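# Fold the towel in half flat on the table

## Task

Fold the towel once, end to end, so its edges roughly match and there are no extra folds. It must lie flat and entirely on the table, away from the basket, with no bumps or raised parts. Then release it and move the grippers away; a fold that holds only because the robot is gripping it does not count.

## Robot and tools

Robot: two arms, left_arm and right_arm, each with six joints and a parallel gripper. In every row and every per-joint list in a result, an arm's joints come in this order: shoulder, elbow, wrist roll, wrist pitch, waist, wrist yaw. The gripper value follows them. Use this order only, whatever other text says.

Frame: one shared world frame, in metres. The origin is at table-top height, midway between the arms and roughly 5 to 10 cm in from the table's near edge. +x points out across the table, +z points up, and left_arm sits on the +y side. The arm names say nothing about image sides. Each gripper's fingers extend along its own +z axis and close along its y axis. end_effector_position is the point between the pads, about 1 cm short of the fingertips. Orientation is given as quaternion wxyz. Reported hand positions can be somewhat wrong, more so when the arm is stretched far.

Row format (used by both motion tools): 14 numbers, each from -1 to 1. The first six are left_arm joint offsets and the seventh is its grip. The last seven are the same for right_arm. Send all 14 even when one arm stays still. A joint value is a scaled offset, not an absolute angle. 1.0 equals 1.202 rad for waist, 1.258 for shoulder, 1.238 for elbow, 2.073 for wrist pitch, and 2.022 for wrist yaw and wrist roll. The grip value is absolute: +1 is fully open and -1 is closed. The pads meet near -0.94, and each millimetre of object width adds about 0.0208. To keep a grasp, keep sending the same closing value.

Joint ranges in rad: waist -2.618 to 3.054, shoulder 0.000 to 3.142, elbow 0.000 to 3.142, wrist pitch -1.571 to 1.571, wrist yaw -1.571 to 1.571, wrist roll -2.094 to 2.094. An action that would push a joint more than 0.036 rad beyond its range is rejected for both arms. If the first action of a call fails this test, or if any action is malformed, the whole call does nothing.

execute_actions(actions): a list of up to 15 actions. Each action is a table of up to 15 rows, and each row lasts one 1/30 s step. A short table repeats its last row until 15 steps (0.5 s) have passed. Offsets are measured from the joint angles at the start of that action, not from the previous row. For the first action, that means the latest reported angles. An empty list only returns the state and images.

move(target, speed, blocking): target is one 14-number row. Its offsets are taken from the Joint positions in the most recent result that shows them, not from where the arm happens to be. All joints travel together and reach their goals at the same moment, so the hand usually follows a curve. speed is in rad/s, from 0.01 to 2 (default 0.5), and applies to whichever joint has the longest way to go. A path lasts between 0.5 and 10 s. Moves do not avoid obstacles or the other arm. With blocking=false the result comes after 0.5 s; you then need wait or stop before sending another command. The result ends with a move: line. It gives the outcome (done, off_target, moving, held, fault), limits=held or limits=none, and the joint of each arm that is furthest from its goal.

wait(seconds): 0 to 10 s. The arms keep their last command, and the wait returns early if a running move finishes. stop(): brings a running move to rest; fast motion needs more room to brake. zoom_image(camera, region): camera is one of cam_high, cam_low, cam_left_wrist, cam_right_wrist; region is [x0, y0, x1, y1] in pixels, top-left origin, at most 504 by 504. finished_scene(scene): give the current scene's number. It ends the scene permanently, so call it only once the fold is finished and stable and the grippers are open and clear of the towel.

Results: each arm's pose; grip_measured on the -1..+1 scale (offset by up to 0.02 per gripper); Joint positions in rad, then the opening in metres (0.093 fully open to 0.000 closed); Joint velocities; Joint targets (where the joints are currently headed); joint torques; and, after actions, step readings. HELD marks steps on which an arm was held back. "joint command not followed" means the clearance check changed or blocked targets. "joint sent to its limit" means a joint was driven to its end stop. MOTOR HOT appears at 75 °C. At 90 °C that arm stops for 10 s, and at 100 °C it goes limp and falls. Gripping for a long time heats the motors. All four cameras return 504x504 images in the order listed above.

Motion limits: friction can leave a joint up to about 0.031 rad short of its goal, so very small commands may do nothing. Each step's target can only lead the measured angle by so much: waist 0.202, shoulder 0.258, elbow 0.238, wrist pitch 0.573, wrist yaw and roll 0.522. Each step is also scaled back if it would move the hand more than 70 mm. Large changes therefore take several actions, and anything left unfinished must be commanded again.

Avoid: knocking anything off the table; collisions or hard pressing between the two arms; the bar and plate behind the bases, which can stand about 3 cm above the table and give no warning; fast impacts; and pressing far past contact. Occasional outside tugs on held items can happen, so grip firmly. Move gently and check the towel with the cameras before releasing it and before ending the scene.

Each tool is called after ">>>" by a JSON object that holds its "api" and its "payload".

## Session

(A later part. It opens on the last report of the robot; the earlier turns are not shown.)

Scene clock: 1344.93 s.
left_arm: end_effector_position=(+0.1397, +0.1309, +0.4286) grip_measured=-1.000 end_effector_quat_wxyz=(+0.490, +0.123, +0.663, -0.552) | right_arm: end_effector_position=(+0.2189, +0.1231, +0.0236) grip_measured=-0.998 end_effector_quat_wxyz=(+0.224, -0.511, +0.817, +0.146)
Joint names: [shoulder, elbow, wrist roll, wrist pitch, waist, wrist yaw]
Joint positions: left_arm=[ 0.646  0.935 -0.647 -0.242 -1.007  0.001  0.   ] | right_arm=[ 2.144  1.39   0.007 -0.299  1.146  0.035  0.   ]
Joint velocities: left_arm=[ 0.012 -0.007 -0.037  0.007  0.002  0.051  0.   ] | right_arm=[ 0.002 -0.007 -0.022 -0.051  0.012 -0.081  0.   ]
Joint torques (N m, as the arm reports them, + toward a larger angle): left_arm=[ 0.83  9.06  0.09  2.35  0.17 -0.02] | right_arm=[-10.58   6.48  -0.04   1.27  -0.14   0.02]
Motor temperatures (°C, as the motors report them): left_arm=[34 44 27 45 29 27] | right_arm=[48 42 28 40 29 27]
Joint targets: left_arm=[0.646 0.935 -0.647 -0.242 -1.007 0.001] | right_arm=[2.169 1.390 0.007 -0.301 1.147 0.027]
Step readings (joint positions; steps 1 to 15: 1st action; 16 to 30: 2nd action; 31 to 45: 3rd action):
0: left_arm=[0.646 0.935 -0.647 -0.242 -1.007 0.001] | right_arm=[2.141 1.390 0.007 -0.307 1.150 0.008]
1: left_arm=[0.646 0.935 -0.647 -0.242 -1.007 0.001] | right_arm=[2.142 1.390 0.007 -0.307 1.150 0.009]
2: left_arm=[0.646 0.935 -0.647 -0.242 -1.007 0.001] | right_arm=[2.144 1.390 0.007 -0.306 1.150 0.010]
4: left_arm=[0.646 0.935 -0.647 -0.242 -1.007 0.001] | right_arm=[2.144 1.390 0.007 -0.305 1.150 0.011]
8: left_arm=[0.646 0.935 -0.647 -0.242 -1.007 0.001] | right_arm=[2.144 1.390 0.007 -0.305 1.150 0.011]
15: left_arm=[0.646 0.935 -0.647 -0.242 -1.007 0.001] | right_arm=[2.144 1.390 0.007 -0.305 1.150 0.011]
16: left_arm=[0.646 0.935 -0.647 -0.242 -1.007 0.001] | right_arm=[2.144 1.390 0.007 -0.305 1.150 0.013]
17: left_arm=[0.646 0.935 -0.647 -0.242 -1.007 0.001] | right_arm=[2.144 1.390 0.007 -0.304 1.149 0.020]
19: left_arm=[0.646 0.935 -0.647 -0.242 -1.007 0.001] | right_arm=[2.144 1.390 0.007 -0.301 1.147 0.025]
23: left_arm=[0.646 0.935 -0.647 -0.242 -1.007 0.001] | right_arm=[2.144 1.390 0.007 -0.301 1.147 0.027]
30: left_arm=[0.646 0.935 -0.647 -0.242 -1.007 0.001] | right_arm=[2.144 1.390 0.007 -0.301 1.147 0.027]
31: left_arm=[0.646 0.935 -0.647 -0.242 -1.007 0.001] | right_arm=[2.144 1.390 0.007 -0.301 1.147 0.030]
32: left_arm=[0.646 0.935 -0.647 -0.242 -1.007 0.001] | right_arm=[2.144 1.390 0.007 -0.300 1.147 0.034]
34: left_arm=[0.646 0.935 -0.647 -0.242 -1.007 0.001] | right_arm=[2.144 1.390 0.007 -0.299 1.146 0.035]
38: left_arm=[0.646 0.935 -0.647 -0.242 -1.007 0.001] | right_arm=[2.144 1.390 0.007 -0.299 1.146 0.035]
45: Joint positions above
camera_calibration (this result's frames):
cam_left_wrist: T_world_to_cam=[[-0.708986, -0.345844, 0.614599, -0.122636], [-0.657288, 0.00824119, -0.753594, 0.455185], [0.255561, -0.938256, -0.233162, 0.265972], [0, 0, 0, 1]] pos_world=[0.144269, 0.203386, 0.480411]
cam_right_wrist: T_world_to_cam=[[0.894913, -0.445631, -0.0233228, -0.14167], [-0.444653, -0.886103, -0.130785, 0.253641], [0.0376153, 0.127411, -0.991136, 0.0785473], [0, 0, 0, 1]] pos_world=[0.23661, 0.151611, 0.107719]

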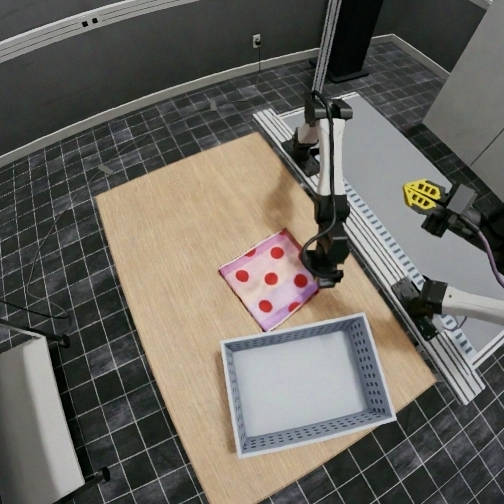

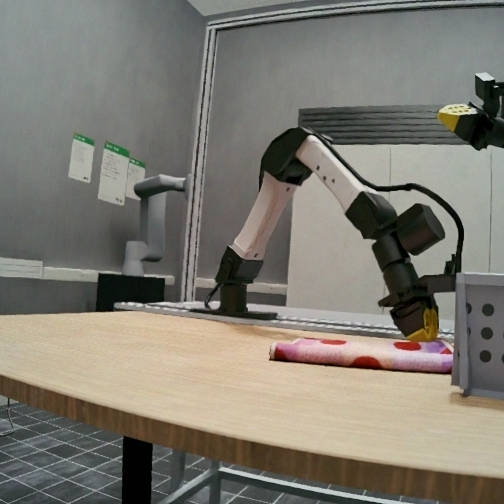

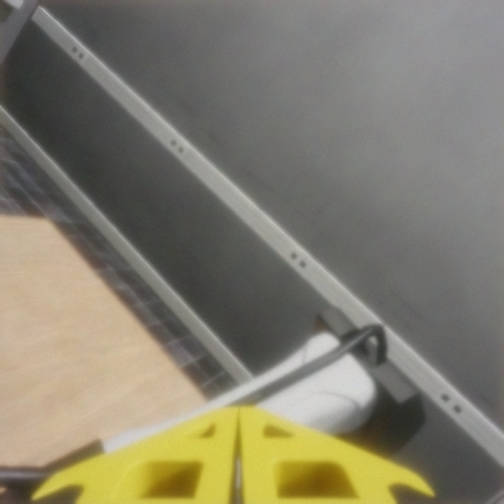

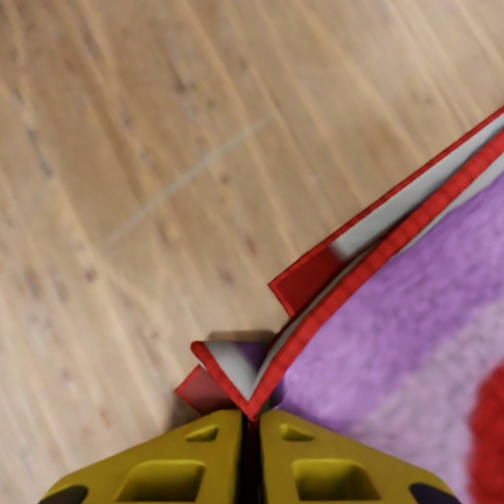

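>>> {"api": "move", "payload": {"target": [0,0,0,0,0,0,-1,-0.245,-0.265,0,0.005,-0.055,0,-1], "speed": 0.25}}

Scene clock: 1356.17 s.
left_arm: end_effector_position=(+0.1397, +0.1309, +0.4286) grip_measured=-1.000 end_effector_quat_wxyz=(+0.490, +0.123, +0.663, -0.552) | right_arm: end_effector_position=(+0.2105, +0.0411, +0.0445) grip_measured=-0.998 end_effector_quat_wxyz=(+0.218, -0.488, +0.835, +0.133)
Joint names: [shoulder, elbow, wrist roll, wrist pitch, waist, wrist yaw]
Joint positions: left_arm=[ 0.646  0.935 -0.647 -0.242 -1.007  0.001  0.   ] | right_arm=[ 1.857  1.079  0.007 -0.299  1.087  0.036  0.   ]
Joint velocities: left_arm=[-0.017 -0.012 -0.081  0.007 -0.002 -0.007  0.   ] | right_arm=[ 0.012  0.002 -0.007 -0.007 -0.007  0.037  0.   ]
Joint torques (N m, as the arm reports them, + toward a larger angle): left_arm=[ 0.81  9.08  0.08  2.36  0.18 -0.02] | right_arm=[-12.01   5.03  -0.04   1.35  -0.82   0.12]
Motor temperatures (°C, as the motors report them): left_arm=[33 44 27 45 29 27] | right_arm=[49 42 28 39 29 27]
Joint targets: left_arm=[0.646 0.935 -0.647 -0.242 -1.007 0.001] | right_arm=[1.836 1.061 0.007 -0.289 1.080 0.035]
move: off_target (right_arm); limits=none; left_arm: farthest joint: the waist, 0.000 radians from its target (0.000 radians at the start); right_arm: farthest joint: the shoulder, 0.021 radians from its target (0.308 radians at the start)
camera_calibration (this result's frames):
cam_left_wrist: T_world_to_cam=[[-0.708986, -0.345844, 0.614599, -0.122636], [-0.657288, 0.00824119, -0.753594, 0.455185], [0.255561, -0.938256, -0.233162, 0.265972], [0, 0, 0, 1]] pos_world=[0.144269, 0.203386, 0.480411]
cam_right_wrist: T_world_to_cam=[[0.866797, -0.498125, -0.0231197, -0.162131], [-0.49758, -0.860934, -0.105863, 0.188949], [0.0328286, 0.103266, -0.994112, 0.112177], [0, 0, 0, 1]] pos_world=[0.230869, 0.0703265, 0.12777]

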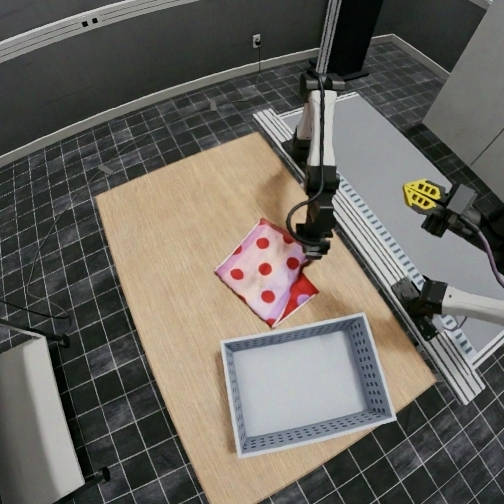

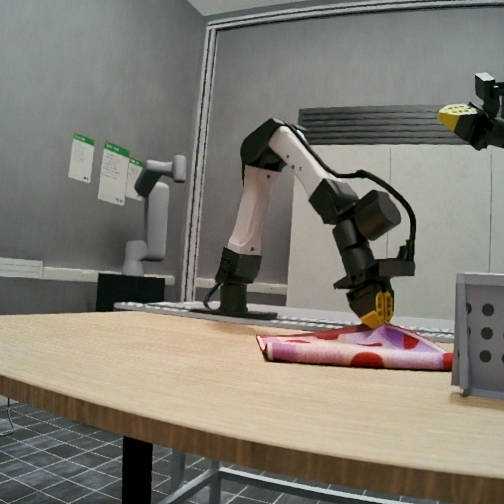

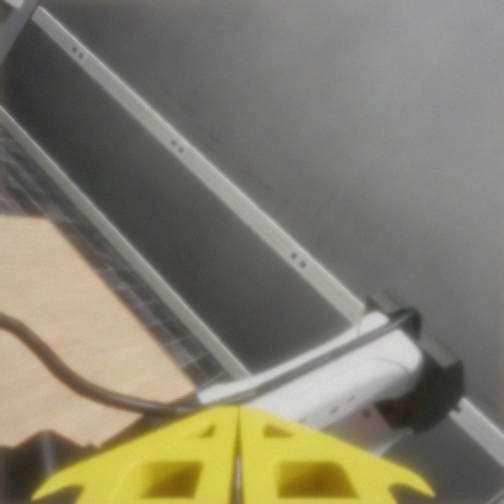

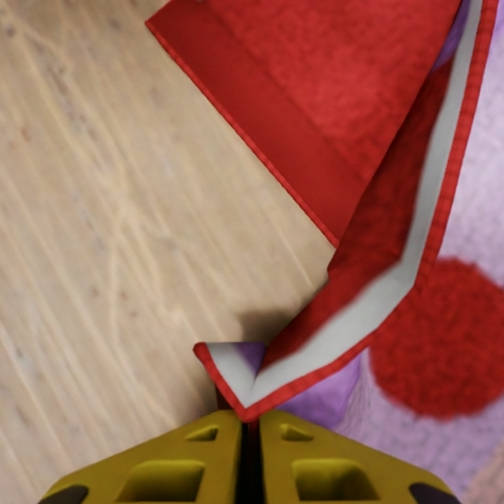

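>>> {"api": "move", "payload": {"target": [0.724,-0.033,0,-0.142,0.297,0,-1,0,0,0,0,0,0,-1], "speed": 0.9}}

Scene clock: 1371.80 s.
left_arm: end_effector_position=(+0.2682, +0.1335, +0.0721) grip_measured=-1.000 end_effector_quat_wxyz=(+0.159, +0.012, +0.977, -0.142) | right_arm: end_effector_position=(+0.2105, +0.0411, +0.0445) grip_measured=-0.998 end_effector_quat_wxyz=(+0.218, -0.488, +0.835, +0.133)
Joint names: [shoulder, elbow, wrist roll, wrist pitch, waist, wrist yaw]
Joint positions: left_arm=[ 1.548  0.901 -0.647 -0.531 -0.656  0.001  0.   ] | right_arm=[ 1.857  1.079  0.007 -0.299  1.087  0.036  0.   ]
Joint velocities: left_arm=[-0.002  0.007 -0.007  0.066  0.017  0.007  0.   ] | right_arm=[-0.017 -0.002 -0.022  0.007  0.002  0.022  0.   ]
Joint torques (N m, as the arm reports them, + toward a larger angle): left_arm=[-7.16  7.85  0.06  1.22  0.67 -0.07] | right_arm=[-10.14   6.37  -0.04   1.25  -0.2    0.13]
Motor temperatures (°C, as the motors report them): left_arm=[33 44 27 45 29 27] | right_arm=[51 41 28 39 29 27]
Joint targets: left_arm=[1.557 0.894 -0.647 -0.537 -0.650 0.001] | right_arm=[1.857 1.079 0.007 -0.299 1.087 0.036]
move: done; limits=none; left_arm: farthest joint: the shoulder, 0.008 radians from its target (0.911 radians at the start); right_arm: farthest joint: the waist, 0.000 radians from its target (0.000 radians at the start)
camera_calibration (this result's frames):
cam_left_wrist: T_world_to_cam=[[-0.0677275, -0.955193, 0.28813, 0.121403], [-0.991277, 0.0971507, 0.0890602, 0.287885], [-0.113062, -0.279585, -0.953441, 0.215276], [0, 0, 0, 1]] pos_world=[0.317936, 0.148183, 0.144633]
cam_right_wrist: T_world_to_cam=[[0.866797, -0.498125, -0.0231197, -0.162131], [-0.49758, -0.860934, -0.105863, 0.188949], [0.0328286, 0.103266, -0.994112, 0.112177], [0, 0, 0, 1]] pos_world=[0.230869, 0.0703265, 0.12777]

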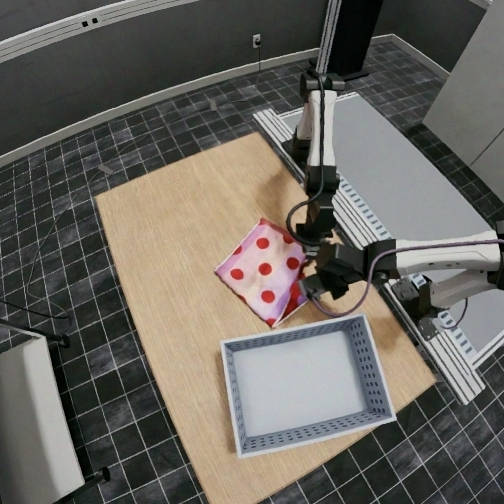

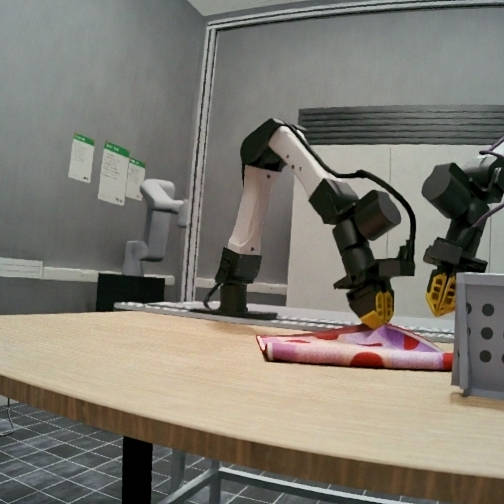

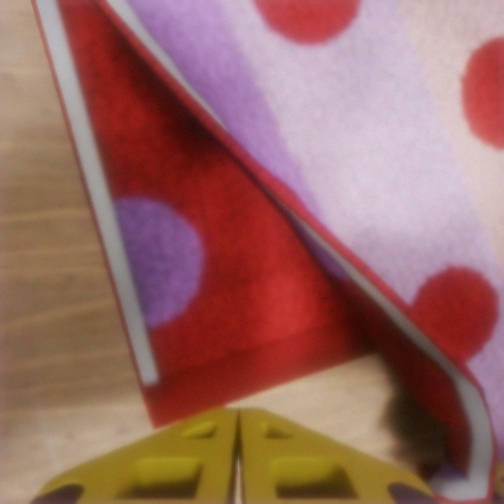

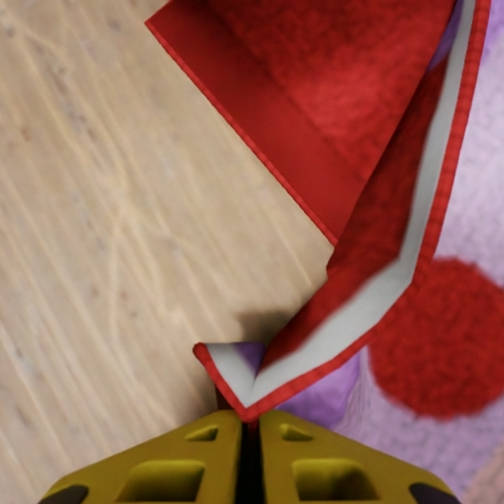

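>>> {"api": "move", "payload": {"target": [0.06,-0.14,0,0.114,0,0,-1,0,0,0,0,0,0,-1], "speed": 0.4}}

>>> {"api": "execute_actions", "payload": {"actions": [[[0.04,0,0,0,0,0,-1,0,0,0,0,0,0,-1]]]}}

Scene clock: 1380.37 s.
left_arm: end_effector_position=(+0.2599, +0.1384, +0.0238) grip_measured=-1.000 end_effector_quat_wxyz=(+0.160, +0.012, +0.977, -0.142) | right_arm: end_effector_position=(+0.2105, +0.0411, +0.0445) grip_measured=-0.998 end_effector_quat_wxyz=(+0.218, -0.488, +0.835, +0.133)
Joint names: [shoulder, elbow, wrist roll, wrist pitch, waist, wrist yaw]
Joint positions: left_arm=[ 1.607  0.741 -0.647 -0.31  -0.656  0.001  0.   ] | right_arm=[ 1.857  1.079  0.007 -0.299  1.087  0.036  0.   ]
Joint velocities: left_arm=[-0.022 -0.007 -0.051 -0.022 -0.007  0.154  0.   ] | right_arm=[-0.002  0.002 -0.007 -0.037 -0.007 -0.051  0.   ]
Joint torques (N m, as the arm reports them, + toward a larger angle): left_arm=[-6.3   6.65  0.06  1.45  0.19 -0.06] | right_arm=[-10.16   6.37  -0.04   1.25  -0.18   0.13]
Motor temperatures (°C, as the motors report them): left_arm=[34 44 27 43 29 27] | right_arm=[50 41 28 39 29 27]
Joint targets: left_arm=[1.624 0.728 -0.647 -0.295 -0.656 0.001] | right_arm=[1.857 1.079 0.007 -0.299 1.087 0.036]
move: done; limits=none; left_arm: farthest joint: the shoulder, 0.016 radians from its target (0.075 radians at the start); right_arm: farthest joint: the waist, 0.000 radians from its target (0.000 radians at the start)
camera_calibration (this result's frames):
cam_left_wrist: T_world_to_cam=[[-0.0681813, -0.954783, 0.289379, 0.139496], [-0.99144, 0.0972139, 0.0871539, 0.283575], [-0.111345, -0.28096, -0.953239, 0.16945], [0, 0, 0, 1]] pos_world=[0.309526, 0.15323, 0.0964444]
cam_right_wrist: T_world_to_cam=[[0.866797, -0.498125, -0.0231197, -0.162131], [-0.49758, -0.860934, -0.105863, 0.188949], [0.0328286, 0.103266, -0.994112, 0.112177], [0, 0, 0, 1]] pos_world=[0.230869, 0.0703265, 0.12777]

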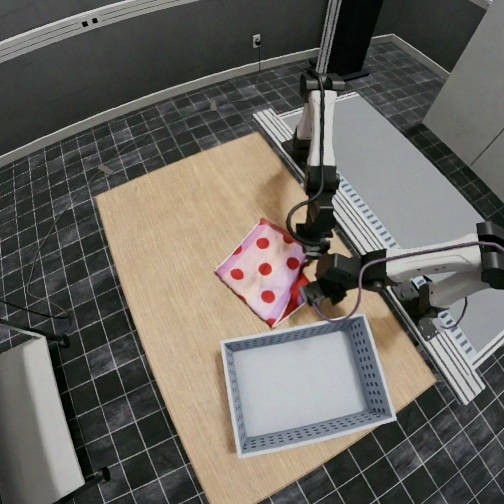

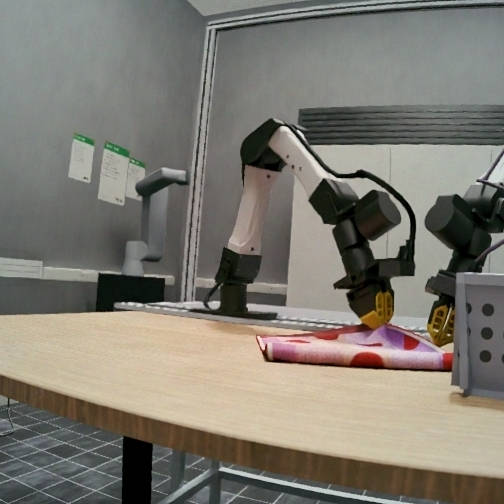

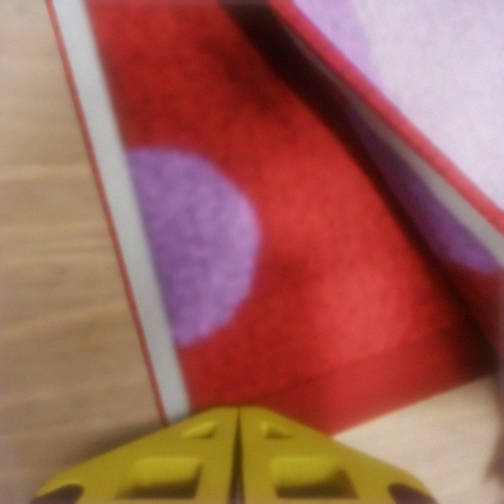

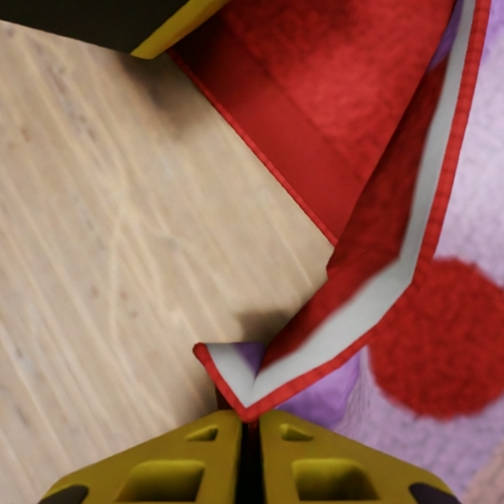

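Scene clock: 1380.87 s.
left_arm: end_effector_position=(+0.2584, +0.1393, +0.0154) grip_measured=-1.000 end_effector_quat_wxyz=(+0.150, +0.012, +0.979, -0.135) | right_arm: end_effector_position=(+0.2105, +0.0411, +0.0445) grip_measured=-0.998 end_effector_quat_wxyz=(+0.218, -0.488, +0.835, +0.133)
Joint names: [shoulder, elbow, wrist roll, wrist pitch, waist, wrist yaw]
Joint positions: left_arm=[ 1.636  0.741 -0.647 -0.304 -0.656  0.001  0.   ] | right_arm=[ 1.857  1.079  0.007 -0.299  1.087  0.036  0.   ]
Joint velocities: left_arm=[-0.012 -0.007  0.022 -0.007 -0.002  0.037  0.   ] | right_arm=[ 0.012 -0.007 -0.037  0.051  0.012  0.037  0.   ]
Joint torques (N m, as the arm reports them, + toward a larger angle): left_arm=[-5.94  7.56  0.06  1.21  0.18 -0.06] | right_arm=[-10.16   6.38  -0.04   1.26  -0.19   0.13]
Motor temperatures (°C, as the motors report them): left_arm=[34 44 27 43 29 27] | right_arm=[50 41 28 39 29 27]
Joint targets: left_arm=[1.658 0.741 -0.647 -0.310 -0.656 0.001] | right_arm=[1.857 1.079 0.007 -0.299 1.087 0.036]
Step readings (joint positions):
0: left_arm=[1.607 0.741 -0.647 -0.310 -0.656 0.001] | right_arm=[1.857 1.079 0.007 -0.299 1.087 0.036]
1: left_arm=[1.611 0.741 -0.647 -0.310 -0.656 0.001] | right_arm=[1.857 1.079 0.007 -0.299 1.087 0.036]
2: left_arm=[1.617 0.741 -0.647 -0.308 -0.656 0.001] | right_arm=[1.857 1.079 0.007 -0.299 1.087 0.036]
4: left_arm=[1.633 0.741 -0.647 -0.308 -0.656 0.001] | right_arm=[1.857 1.079 0.007 -0.299 1.087 0.036]
8: left_arm=[1.636 0.741 -0.647 -0.304 -0.656 0.001] | right_arm=[1.857 1.079 0.007 -0.299 1.087 0.036]
15: Joint positions above
camera_calibration (this result's frames):
cam_left_wrist: T_world_to_cam=[[-0.0636013, -0.958934, 0.276407, 0.142305], [-0.98959, 0.0964282, 0.106832, 0.282057], [-0.129098, -0.266735, -0.955084, 0.164111], [0, 0, 0, 1]] pos_world=[0.309358, 0.153037, 0.0872727]
cam_right_wrist: T_world_to_cam=[[0.866797, -0.498125, -0.0231197, -0.162131], [-0.49758, -0.860934, -0.105863, 0.188949], [0.0328286, 0.103266, -0.994112, 0.112177], [0, 0, 0, 1]] pos_world=[0.230869, 0.0703265, 0.12777]

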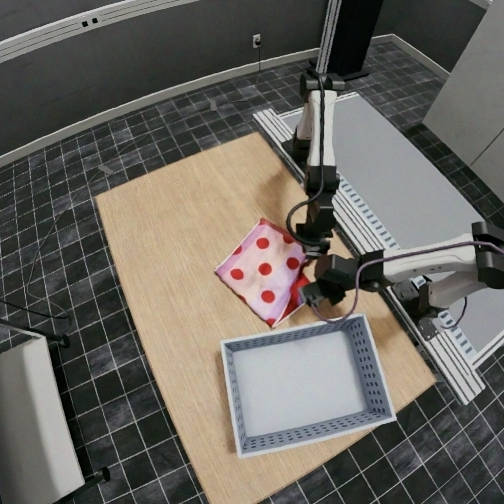

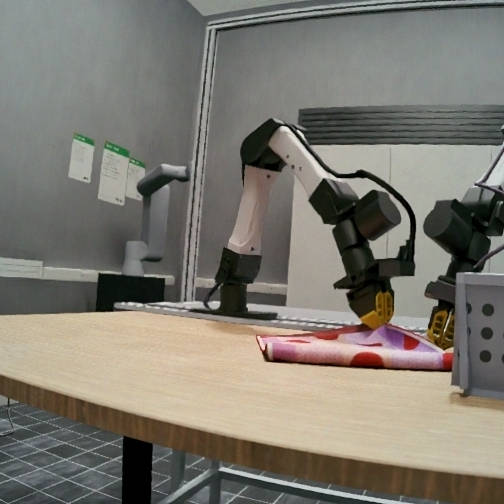

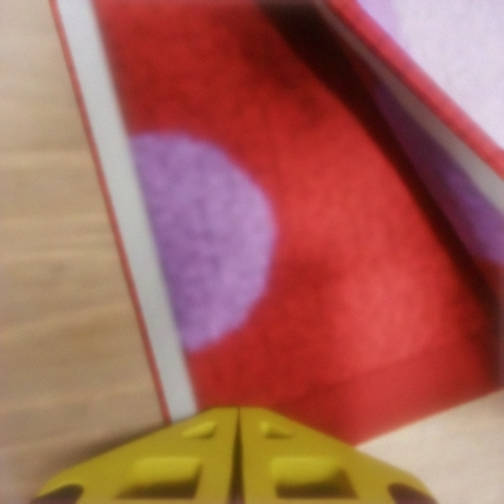

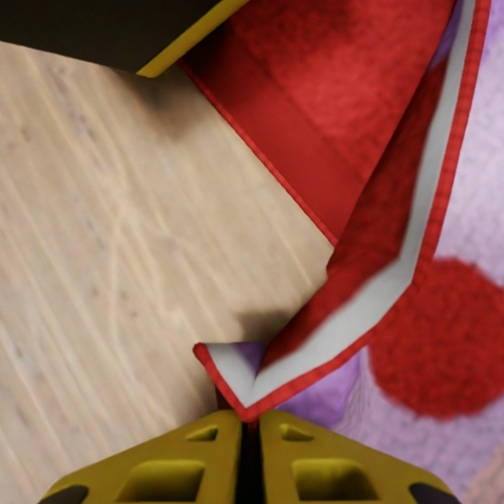

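>>> {"api": "move", "payload": {"target": [-0.055,-0.11,-0.07,0.005,-0.13,0,-1,0,0,0,0,0,0,-1], "speed": 0.12}}

Scene clock: 1391.20 s.
left_arm: end_effector_position=(+0.2201, +0.1214, +0.0146) grip_measured=-1.000 end_effector_quat_wxyz=(+0.154, +0.011, +0.975, -0.157) | right_arm: end_effector_position=(+0.2105, +0.0411, +0.0445) grip_measured=-0.998 end_effector_quat_wxyz=(+0.218, -0.488, +0.835, +0.133)
Joint names: [shoulder, elbow, wrist roll, wrist pitch, waist, wrist yaw]
Joint positions: left_arm=[ 1.56   0.64  -0.782 -0.246 -0.793 -0.023  0.   ] | right_arm=[ 1.857  1.079  0.007 -0.299  1.087  0.036  0.   ]
Joint velocities: left_arm=[-0.002  0.012 -0.007  0.007  0.012 -0.007  0.   ] | right_arm=[ 0.002  0.002  0.007 -0.022 -0.002 -0.007  0.   ]
Joint torques (N m, as the arm reports them, + toward a larger angle): left_arm=[-6.41  4.28 -0.01  0.82 -1.37  0.17] | right_arm=[-10.15   6.37  -0.04   1.25  -0.19   0.13]
Motor temperatures (°C, as the motors report them): left_arm=[34 43 27 42 29 27] | right_arm=[50 41 28 39 29 27]
Joint targets: left_arm=[1.567 0.605 -0.789 -0.294 -0.812 0.001] | right_arm=[1.857 1.079 0.007 -0.299 1.087 0.036]
move: off_target (left_arm); limits=none; left_arm: farthest joint: the wrist pitch, 0.048 radians from its target (0.011 radians at the start); right_arm: farthest joint: the waist, 0.000 radians from its target (0.000 radians at the start)
camera_calibration (this result's frames):
cam_left_wrist: T_world_to_cam=[[-0.0683395, -0.945411, 0.318633, 0.121671], [-0.990002, 0.103765, 0.0955468, 0.245289], [-0.123394, -0.308917, -0.94305, 0.157366], [0, 0, 0, 1]] pos_world=[0.27057, 0.13819, 0.0861996]
cam_right_wrist: T_world_to_cam=[[0.866797, -0.498125, -0.0231197, -0.162131], [-0.49758, -0.860934, -0.105863, 0.188949], [0.0328286, 0.103266, -0.994112, 0.112177], [0, 0, 0, 1]] pos_world=[0.230869, 0.0703265, 0.12777]

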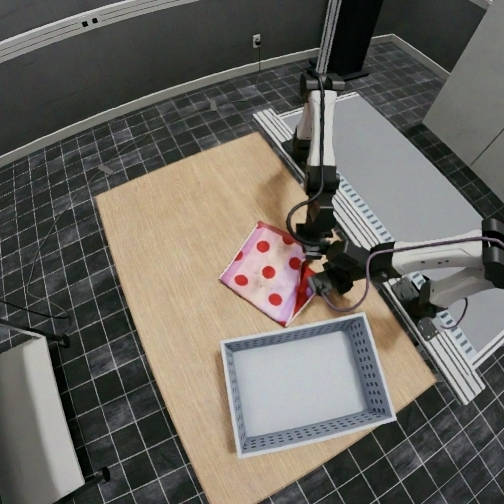

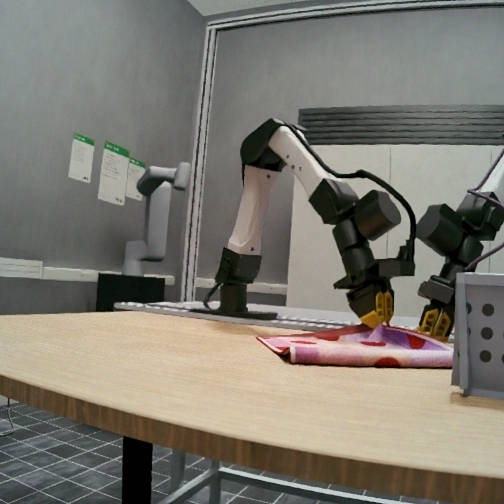

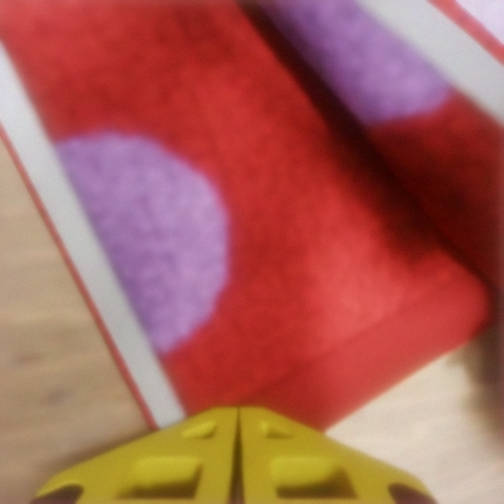

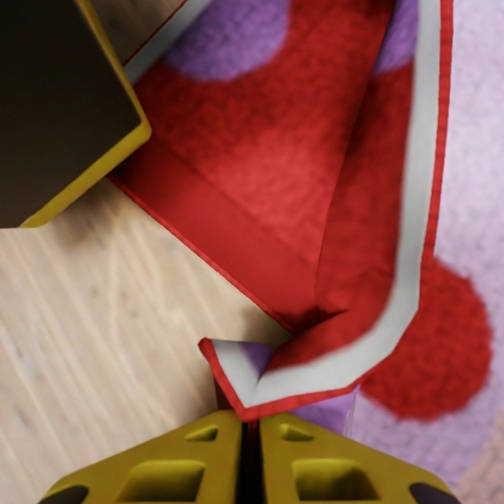

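>>> {"api": "execute_actions", "payload": {"actions": [[[-0.03,0,0,0,0,0,-1,0,0,0,0,0,0,-1]],[[-0.15,0,0,0,0,0,-1,0,0,0,0,0,0,-1]]]}}

>>> {"api": "move", "payload": {"target": [-0.55,0.2,0,0,-0.3,0,-1,0,0,0,0,0,0,-1], "speed": 1.0}}

>>> {"api": "move", "payload": {"target": [0,0,0,0,0,0,-1,0.215,0.25,0,-0.02,0.055,0,-1], "speed": 0.25}}

>>> {"api": "zoom_image", "payload": {"camera": "cam_high", "region": [190,200,350,350]}}

Scene clock: 1405.87 s.
left_arm: end_effector_position=(+0.2345, +0.1090, +0.0865) grip_measured=-1.000 end_effector_quat_wxyz=(+0.235, +0.007, +0.942, -0.239) | right_arm: end_effector_position=(+0.2105, +0.0411, +0.0445) grip_measured=-0.998 end_effector_quat_wxyz=(+0.218, -0.488, +0.835, +0.133)
Joint names: [shoulder, elbow, wrist roll, wrist pitch, waist, wrist yaw]
Joint positions: left_arm=[ 1.331  0.644 -0.782 -0.238 -0.793 -0.025  0.   ] | right_arm=[ 1.857  1.079  0.007 -0.299  1.087  0.036  0.   ]
Joint velocities: left_arm=[-0.002  0.007 -0.022 -0.007  0.002  0.095  0.   ] | right_arm=[ 0.017 -0.012 -0.037  0.066  0.002 -0.007  0.   ]
Joint torques (N m, as the arm reports them, + toward a larger angle): left_arm=[-4.87  8.54  0.06  1.68  0.17 -0.08] | right_arm=[-10.15   6.37  -0.04   1.26  -0.19   0.13]
Motor temperatures (°C, as the motors report them): left_arm=[35 42 27 41 29 27] | right_arm=[50 41 28 38 29 27]
Joint targets: left_arm=[1.340 0.640 -0.782 -0.245 -0.793 -0.026] | right_arm=[1.857 1.079 0.007 -0.299 1.087 0.036]
Step readings (joint positions; steps 1 to 15: 1st action; 16 to 30: 2nd action):
0: left_arm=[1.560 0.640 -0.782 -0.246 -0.793 -0.023] | right_arm=[1.857 1.079 0.007 -0.299 1.087 0.036]
1: left_arm=[1.555 0.640 -0.782 -0.243 -0.793 -0.025] | right_arm=[1.857 1.079 0.007 -0.299 1.087 0.036]
2: left_arm=[1.548 0.640 -0.782 -0.245 -0.793 -0.026] | right_arm=[1.857 1.079 0.007 -0.299 1.087 0.036]
4: left_arm=[1.534 0.640 -0.782 -0.245 -0.793 -0.026] | right_arm=[1.857 1.079 0.007 -0.299 1.087 0.036]
8: left_arm=[1.529 0.640 -0.782 -0.245 -0.793 -0.026] | right_arm=[1.857 1.079 0.007 -0.299 1.087 0.036]
15: left_arm=[1.529 0.640 -0.782 -0.245 -0.793 -0.026] | right_arm=[1.857 1.079 0.007 -0.299 1.087 0.036]
16: left_arm=[1.510 0.638 -0.782 -0.247 -0.793 -0.025] | right_arm=[1.857 1.079 0.007 -0.299 1.087 0.036]
17: left_arm=[1.465 0.632 -0.782 -0.261 -0.793 -0.025] | right_arm=[1.857 1.079 0.007 -0.299 1.087 0.036]
19: left_arm=[1.374 0.633 -0.782 -0.260 -0.793 -0.025] | right_arm=[1.857 1.079 0.007 -0.299 1.087 0.036]
23: left_arm=[1.331 0.644 -0.782 -0.234 -0.793 -0.025] | right_arm=[1.857 1.079 0.007 -0.299 1.087 0.036]
30: Joint positions above
camera_calibration (this result's frames):
cam_left_wrist: T_world_to_cam=[[-0.127135, -0.877978, 0.46151, 0.0820737], [-0.991386, 0.09771, -0.0872187, 0.270822], [0.0314819, -0.468623, -0.882837, 0.198898], [0, 0, 0, 1]] pos_world=[0.272662, 0.138805, 0.161337]
cam_right_wrist: T_world_to_cam=[[0.866797, -0.498125, -0.0231197, -0.162131], [-0.49758, -0.860934, -0.105863, 0.188949], [0.0328286, 0.103266, -0.994112, 0.112177], [0, 0, 0, 1]] pos_world=[0.230869, 0.0703265, 0.12777]

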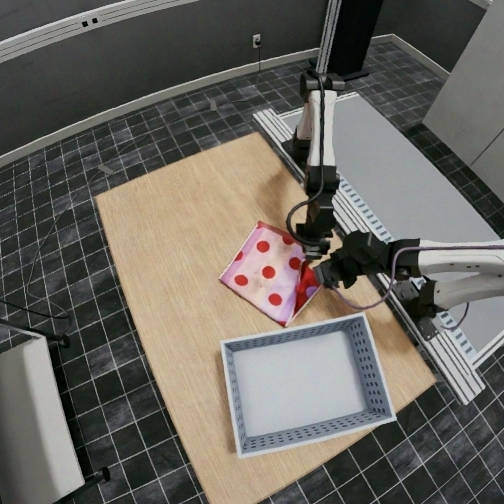

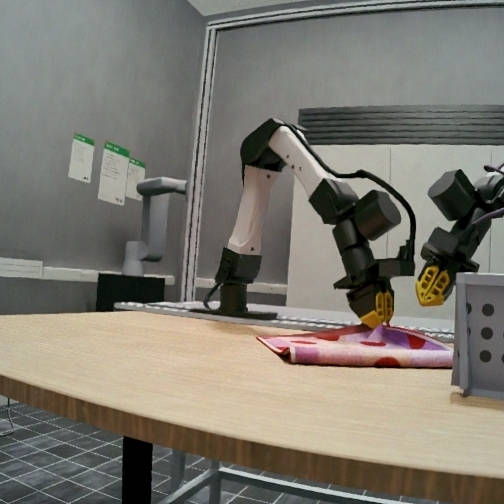

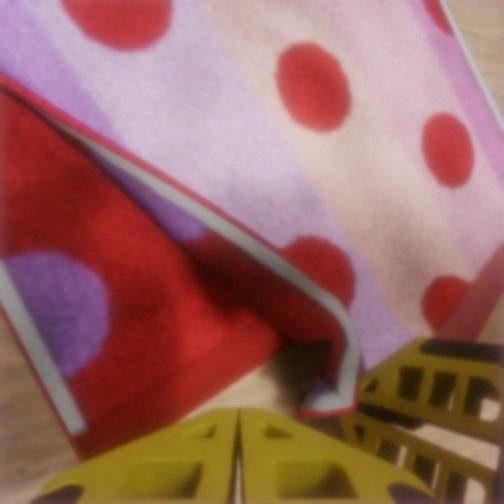

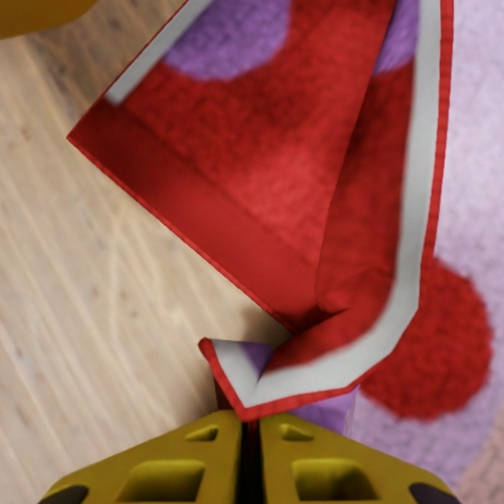

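Scene clock: 1407.13 s.
left_arm: end_effector_position=(+0.1135, +0.1145, +0.4187) grip_measured=-1.000 end_effector_quat_wxyz=(+0.421, +0.113, +0.667, -0.604) | right_arm: end_effector_position=(+0.2118, +0.0415, +0.0483) grip_measured=-0.998 end_effector_quat_wxyz=(+0.221, -0.485, +0.835, +0.137)
Joint names: [shoulder, elbow, wrist roll, wrist pitch, waist, wrist yaw]
Joint positions: left_arm=[ 0.635  0.895 -0.782 -0.22  -1.142 -0.033  0.   ] | right_arm=[ 1.848  1.079  0.01  -0.297  1.084  0.033  0.   ]
Joint velocities: left_arm=[ 0.007  0.007  0.051  0.051 -0.002  0.007  0.   ] | right_arm=[-0.037 -0.017 -0.037  0.051 -0.012  0.081  0.   ]
Joint torques (N m, as the arm reports them, + toward a larger angle): left_arm=[ 1.2   8.86  0.07  2.16 -0.71  0.06] | right_arm=[-9.23  6.42 -0.06  1.26  0.06  0.16]
Motor temperatures (°C, as the motors report them): left_arm=[35 42 27 41 29 27] | right_arm=[50 41 28 38 29 27]
Joint targets: left_arm=[0.639 0.891 -0.782 -0.238 -1.153 -0.026] | right_arm=[1.857 1.079 0.007 -0.298 1.087 0.036]
move: done; limits=none; left_arm: farthest joint: the wrist pitch, 0.018 radians from its target (0.000 radians at the start); right_arm: farthest joint: the shoulder, 0.009 radians from its target (0.000 radians at the start)
camera_calibration (this result's frames):
cam_left_wrist: T_world_to_cam=[[-0.662839, -0.230513, 0.712397, -0.200195], [-0.738768, 0.0464046, -0.67236, 0.401471], [0.121929, -0.971962, -0.201054, 0.260499], [0, 0, 0, 1]] pos_world=[0.132134, 0.188418, 0.464925]
cam_right_wrist: T_world_to_cam=[[0.864623, -0.501684, -0.0271992, -0.162202], [-0.501214, -0.857529, -0.115881, 0.191444], [0.0348113, 0.113826, -0.992891, 0.114985], [0, 0, 0, 1]] pos_world=[0.232196, 0.0697067, 0.13194]

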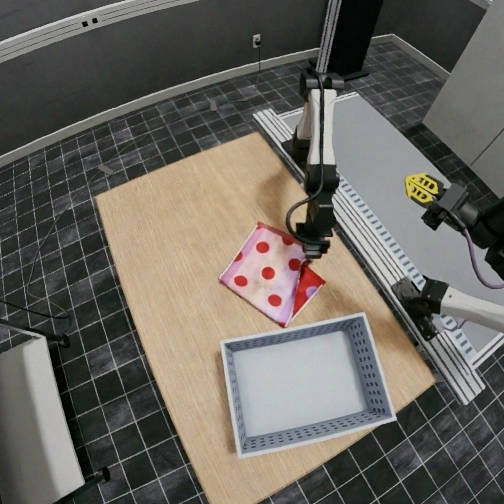

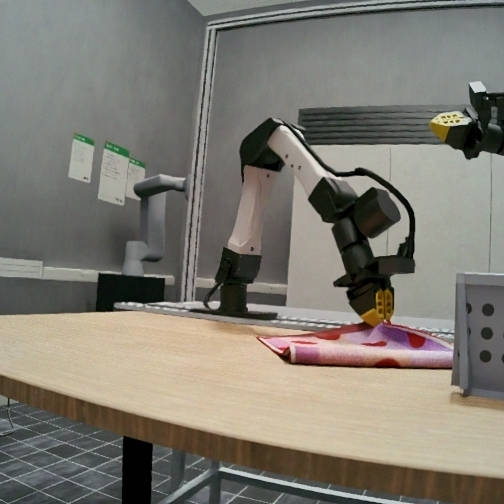

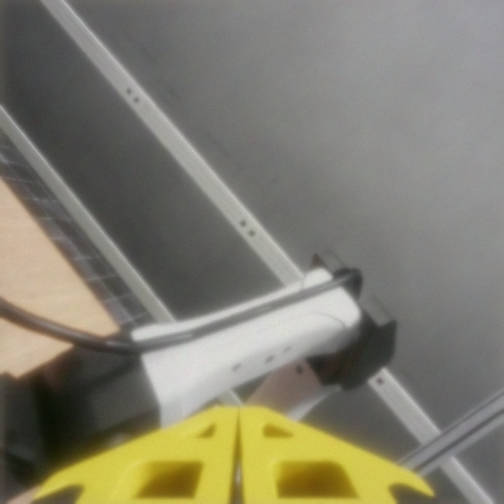

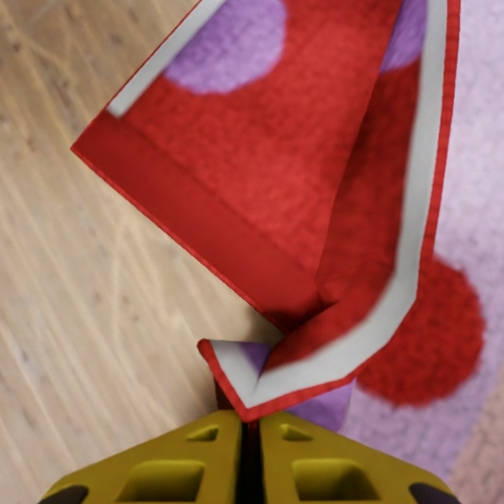

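Scene clock: 1408.73 s.
left_arm: end_effector_position=(+0.1135, +0.1145, +0.4187) grip_measured=-1.000 end_effector_quat_wxyz=(+0.421, +0.113, +0.667, -0.604) | right_arm: end_effector_position=(+0.2187, +0.1084, +0.0262) grip_measured=-0.998 end_effector_quat_wxyz=(+0.213, -0.507, +0.824, +0.139)
Joint names: [shoulder, elbow, wrist roll, wrist pitch, waist, wrist yaw]
Joint positions: left_arm=[ 0.635  0.895 -0.782 -0.22  -1.142 -0.033  0.   ] | right_arm=[ 2.107  1.359  0.01  -0.333  1.134  0.033  0.   ]
Joint velocities: left_arm=[ 0.012 -0.007 -0.007 -0.037  0.002  0.022  0.   ] | right_arm=[-0.012 -0.012  0.037 -0.022 -0.007 -0.051  0.   ]
Joint torques (N m, as the arm reports them, + toward a larger angle): left_arm=[ 0.76  9.23  0.09  2.35  0.17 -0.02] | right_arm=[-11.58   8.66  -0.04   1.18   1.34   0.13]
Motor temperatures (°C, as the motors report them): left_arm=[34 42 27 41 29 27] | right_arm=[50 41 28 38 29 27]
Joint targets: left_arm=[0.635 0.895 -0.782 -0.220 -1.142 -0.033] | right_arm=[2.118 1.389 0.010 -0.339 1.150 0.033]
move: off_target (right_arm); limits=none; left_arm: farthest joint: the waist, 0.000 radians from its target (0.000 radians at the start); right_arm: farthest joint: the elbow, 0.029 radians from its target (0.309 radians at the start)
camera_calibration (this result's frames):
cam_left_wrist: T_world_to_cam=[[-0.662839, -0.230513, 0.712397, -0.200195], [-0.738768, 0.0464046, -0.67236, 0.401471], [0.121929, -0.971962, -0.201054, 0.260499], [0, 0, 0, 1]] pos_world=[0.132134, 0.188418, 0.464925]
cam_right_wrist: T_world_to_cam=[[0.888717, -0.457741, -0.0255975, -0.145297], [-0.457799, -0.883069, -0.103005, 0.242694], [0.0245454, 0.103261, -0.994351, 0.0886455], [0, 0, 0, 1]] pos_world=[0.238057, 0.138653, 0.109424]

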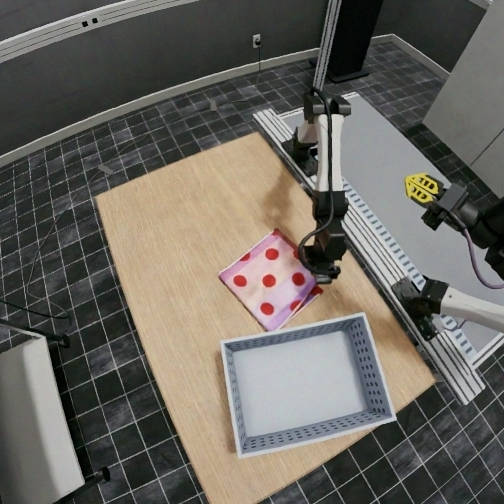

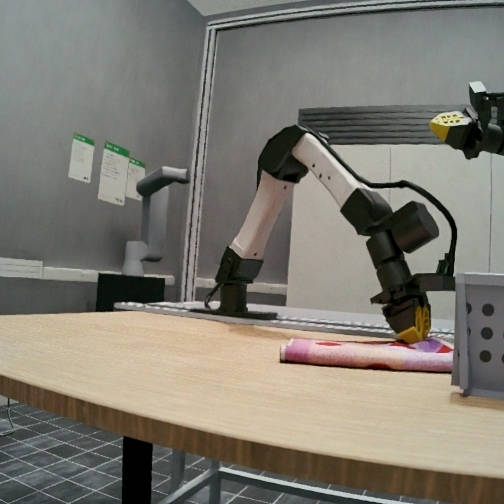

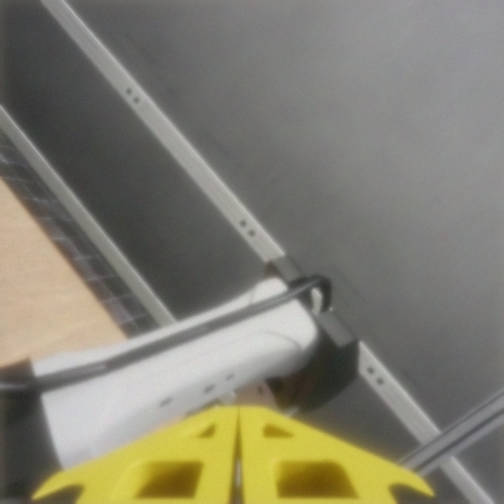

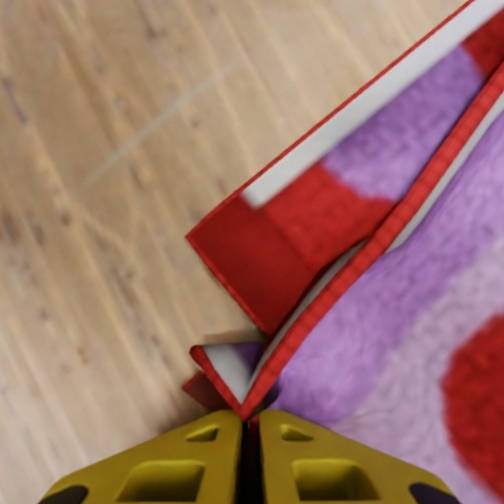

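Region (190, 200, 350, 350) of cam_high's 504x504 image, scaled by 3.150, with more detail than that image has; it fills the top 472 rows of this view, and the rest is white.

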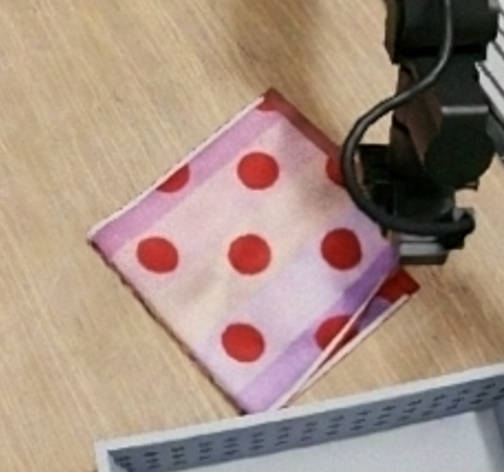

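>>> {"api": "move", "payload": {"target": [0,0,0,0,0,0,-1,0.075,0.16,0,-0.04,-0.01,0,-1], "speed": 0.2}}

Scene clock: 1419.70 s.
left_arm: end_effector_position=(+0.1135, +0.1145, +0.4187) grip_measured=-1.000 end_effector_quat_wxyz=(+0.421, +0.113, +0.667, -0.604) | right_arm: end_effector_position=(+0.2341, +0.1334, +0.0337) grip_measured=-0.998 end_effector_quat_wxyz=(+0.215, -0.504, +0.825, +0.139)
Joint names: [shoulder, elbow, wrist roll, wrist pitch, waist, wrist yaw]
Joint positions: left_arm=[ 0.635  0.895 -0.782 -0.22  -1.142 -0.033  0.   ] | right_arm=[ 2.192  1.527  0.01  -0.409  1.128  0.033  0.   ]
Joint velocities: left_arm=[ 0.002  0.007 -0.066 -0.066 -0.012 -0.037  0.   ] | right_arm=[-0.007  0.002 -0.022  0.022 -0.002  0.022  0.   ]
Joint torques (N m, as the arm reports them, + toward a larger angle): left_arm=[ 0.79  9.19  0.08  2.36  0.17 -0.02] | right_arm=[-12.64   8.95  -0.04   1.19  -0.8    0.12]
Motor temperatures (°C, as the motors report them): left_arm=[34 43 27 44 29 27] | right_arm=[51 42 28 38 29 27]
Joint targets: left_arm=[0.635 0.895 -0.782 -0.220 -1.142 -0.033] | right_arm=[2.202 1.557 0.010 -0.416 1.122 0.033]
move: off_target (right_arm); limits=none; left_arm: farthest joint: the waist, 0.000 radians from its target (0.000 radians at the start); right_arm: farthest joint: the elbow, 0.030 radians from its target (0.198 radians at the start)
camera_calibration (this result's frames):
cam_left_wrist: T_world_to_cam=[[-0.662839, -0.230513, 0.712397, -0.200195], [-0.738768, 0.0464046, -0.67236, 0.401471], [0.121929, -0.971962, -0.201054, 0.260499], [0, 0, 0, 1]] pos_world=[0.132134, 0.188418, 0.464925]
cam_right_wrist: T_world_to_cam=[[0.886046, -0.462871, -0.0259335, -0.145953], [-0.462787, -0.879808, -0.108473, 0.273484], [0.0273925, 0.108114, -0.993761, 0.0918055], [0, 0, 0, 1]] pos_world=[0.253372, 0.163131, 0.117113]

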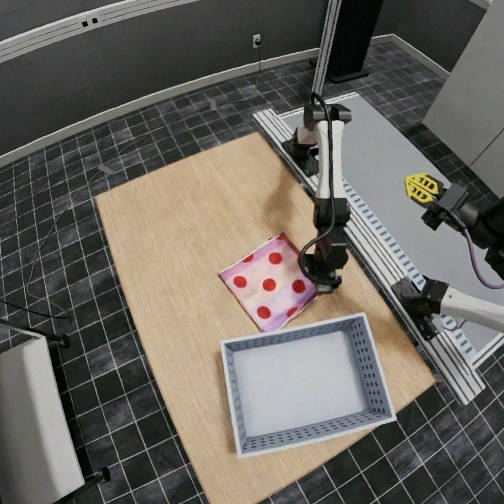

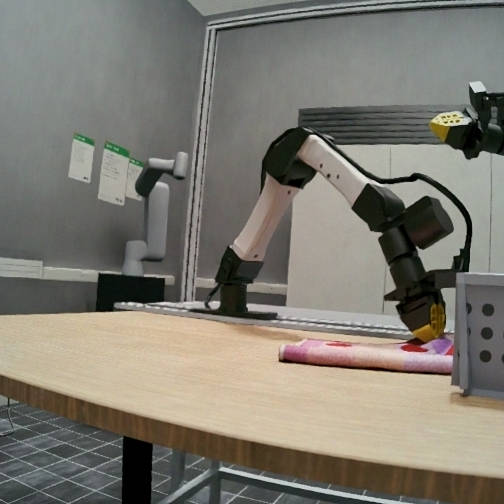

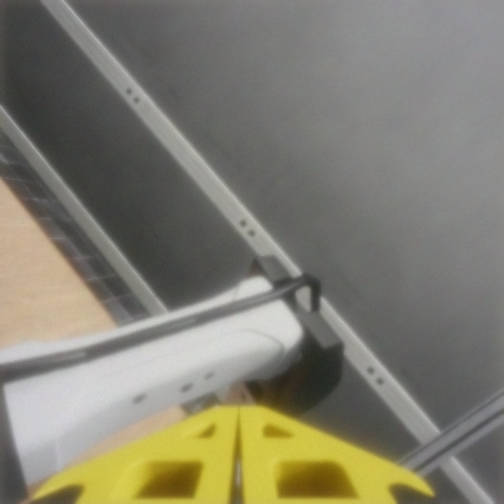

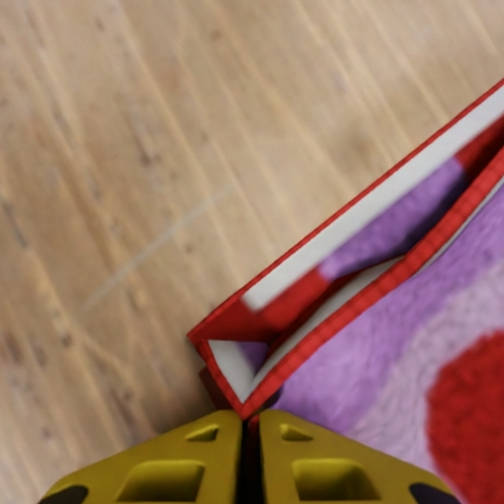

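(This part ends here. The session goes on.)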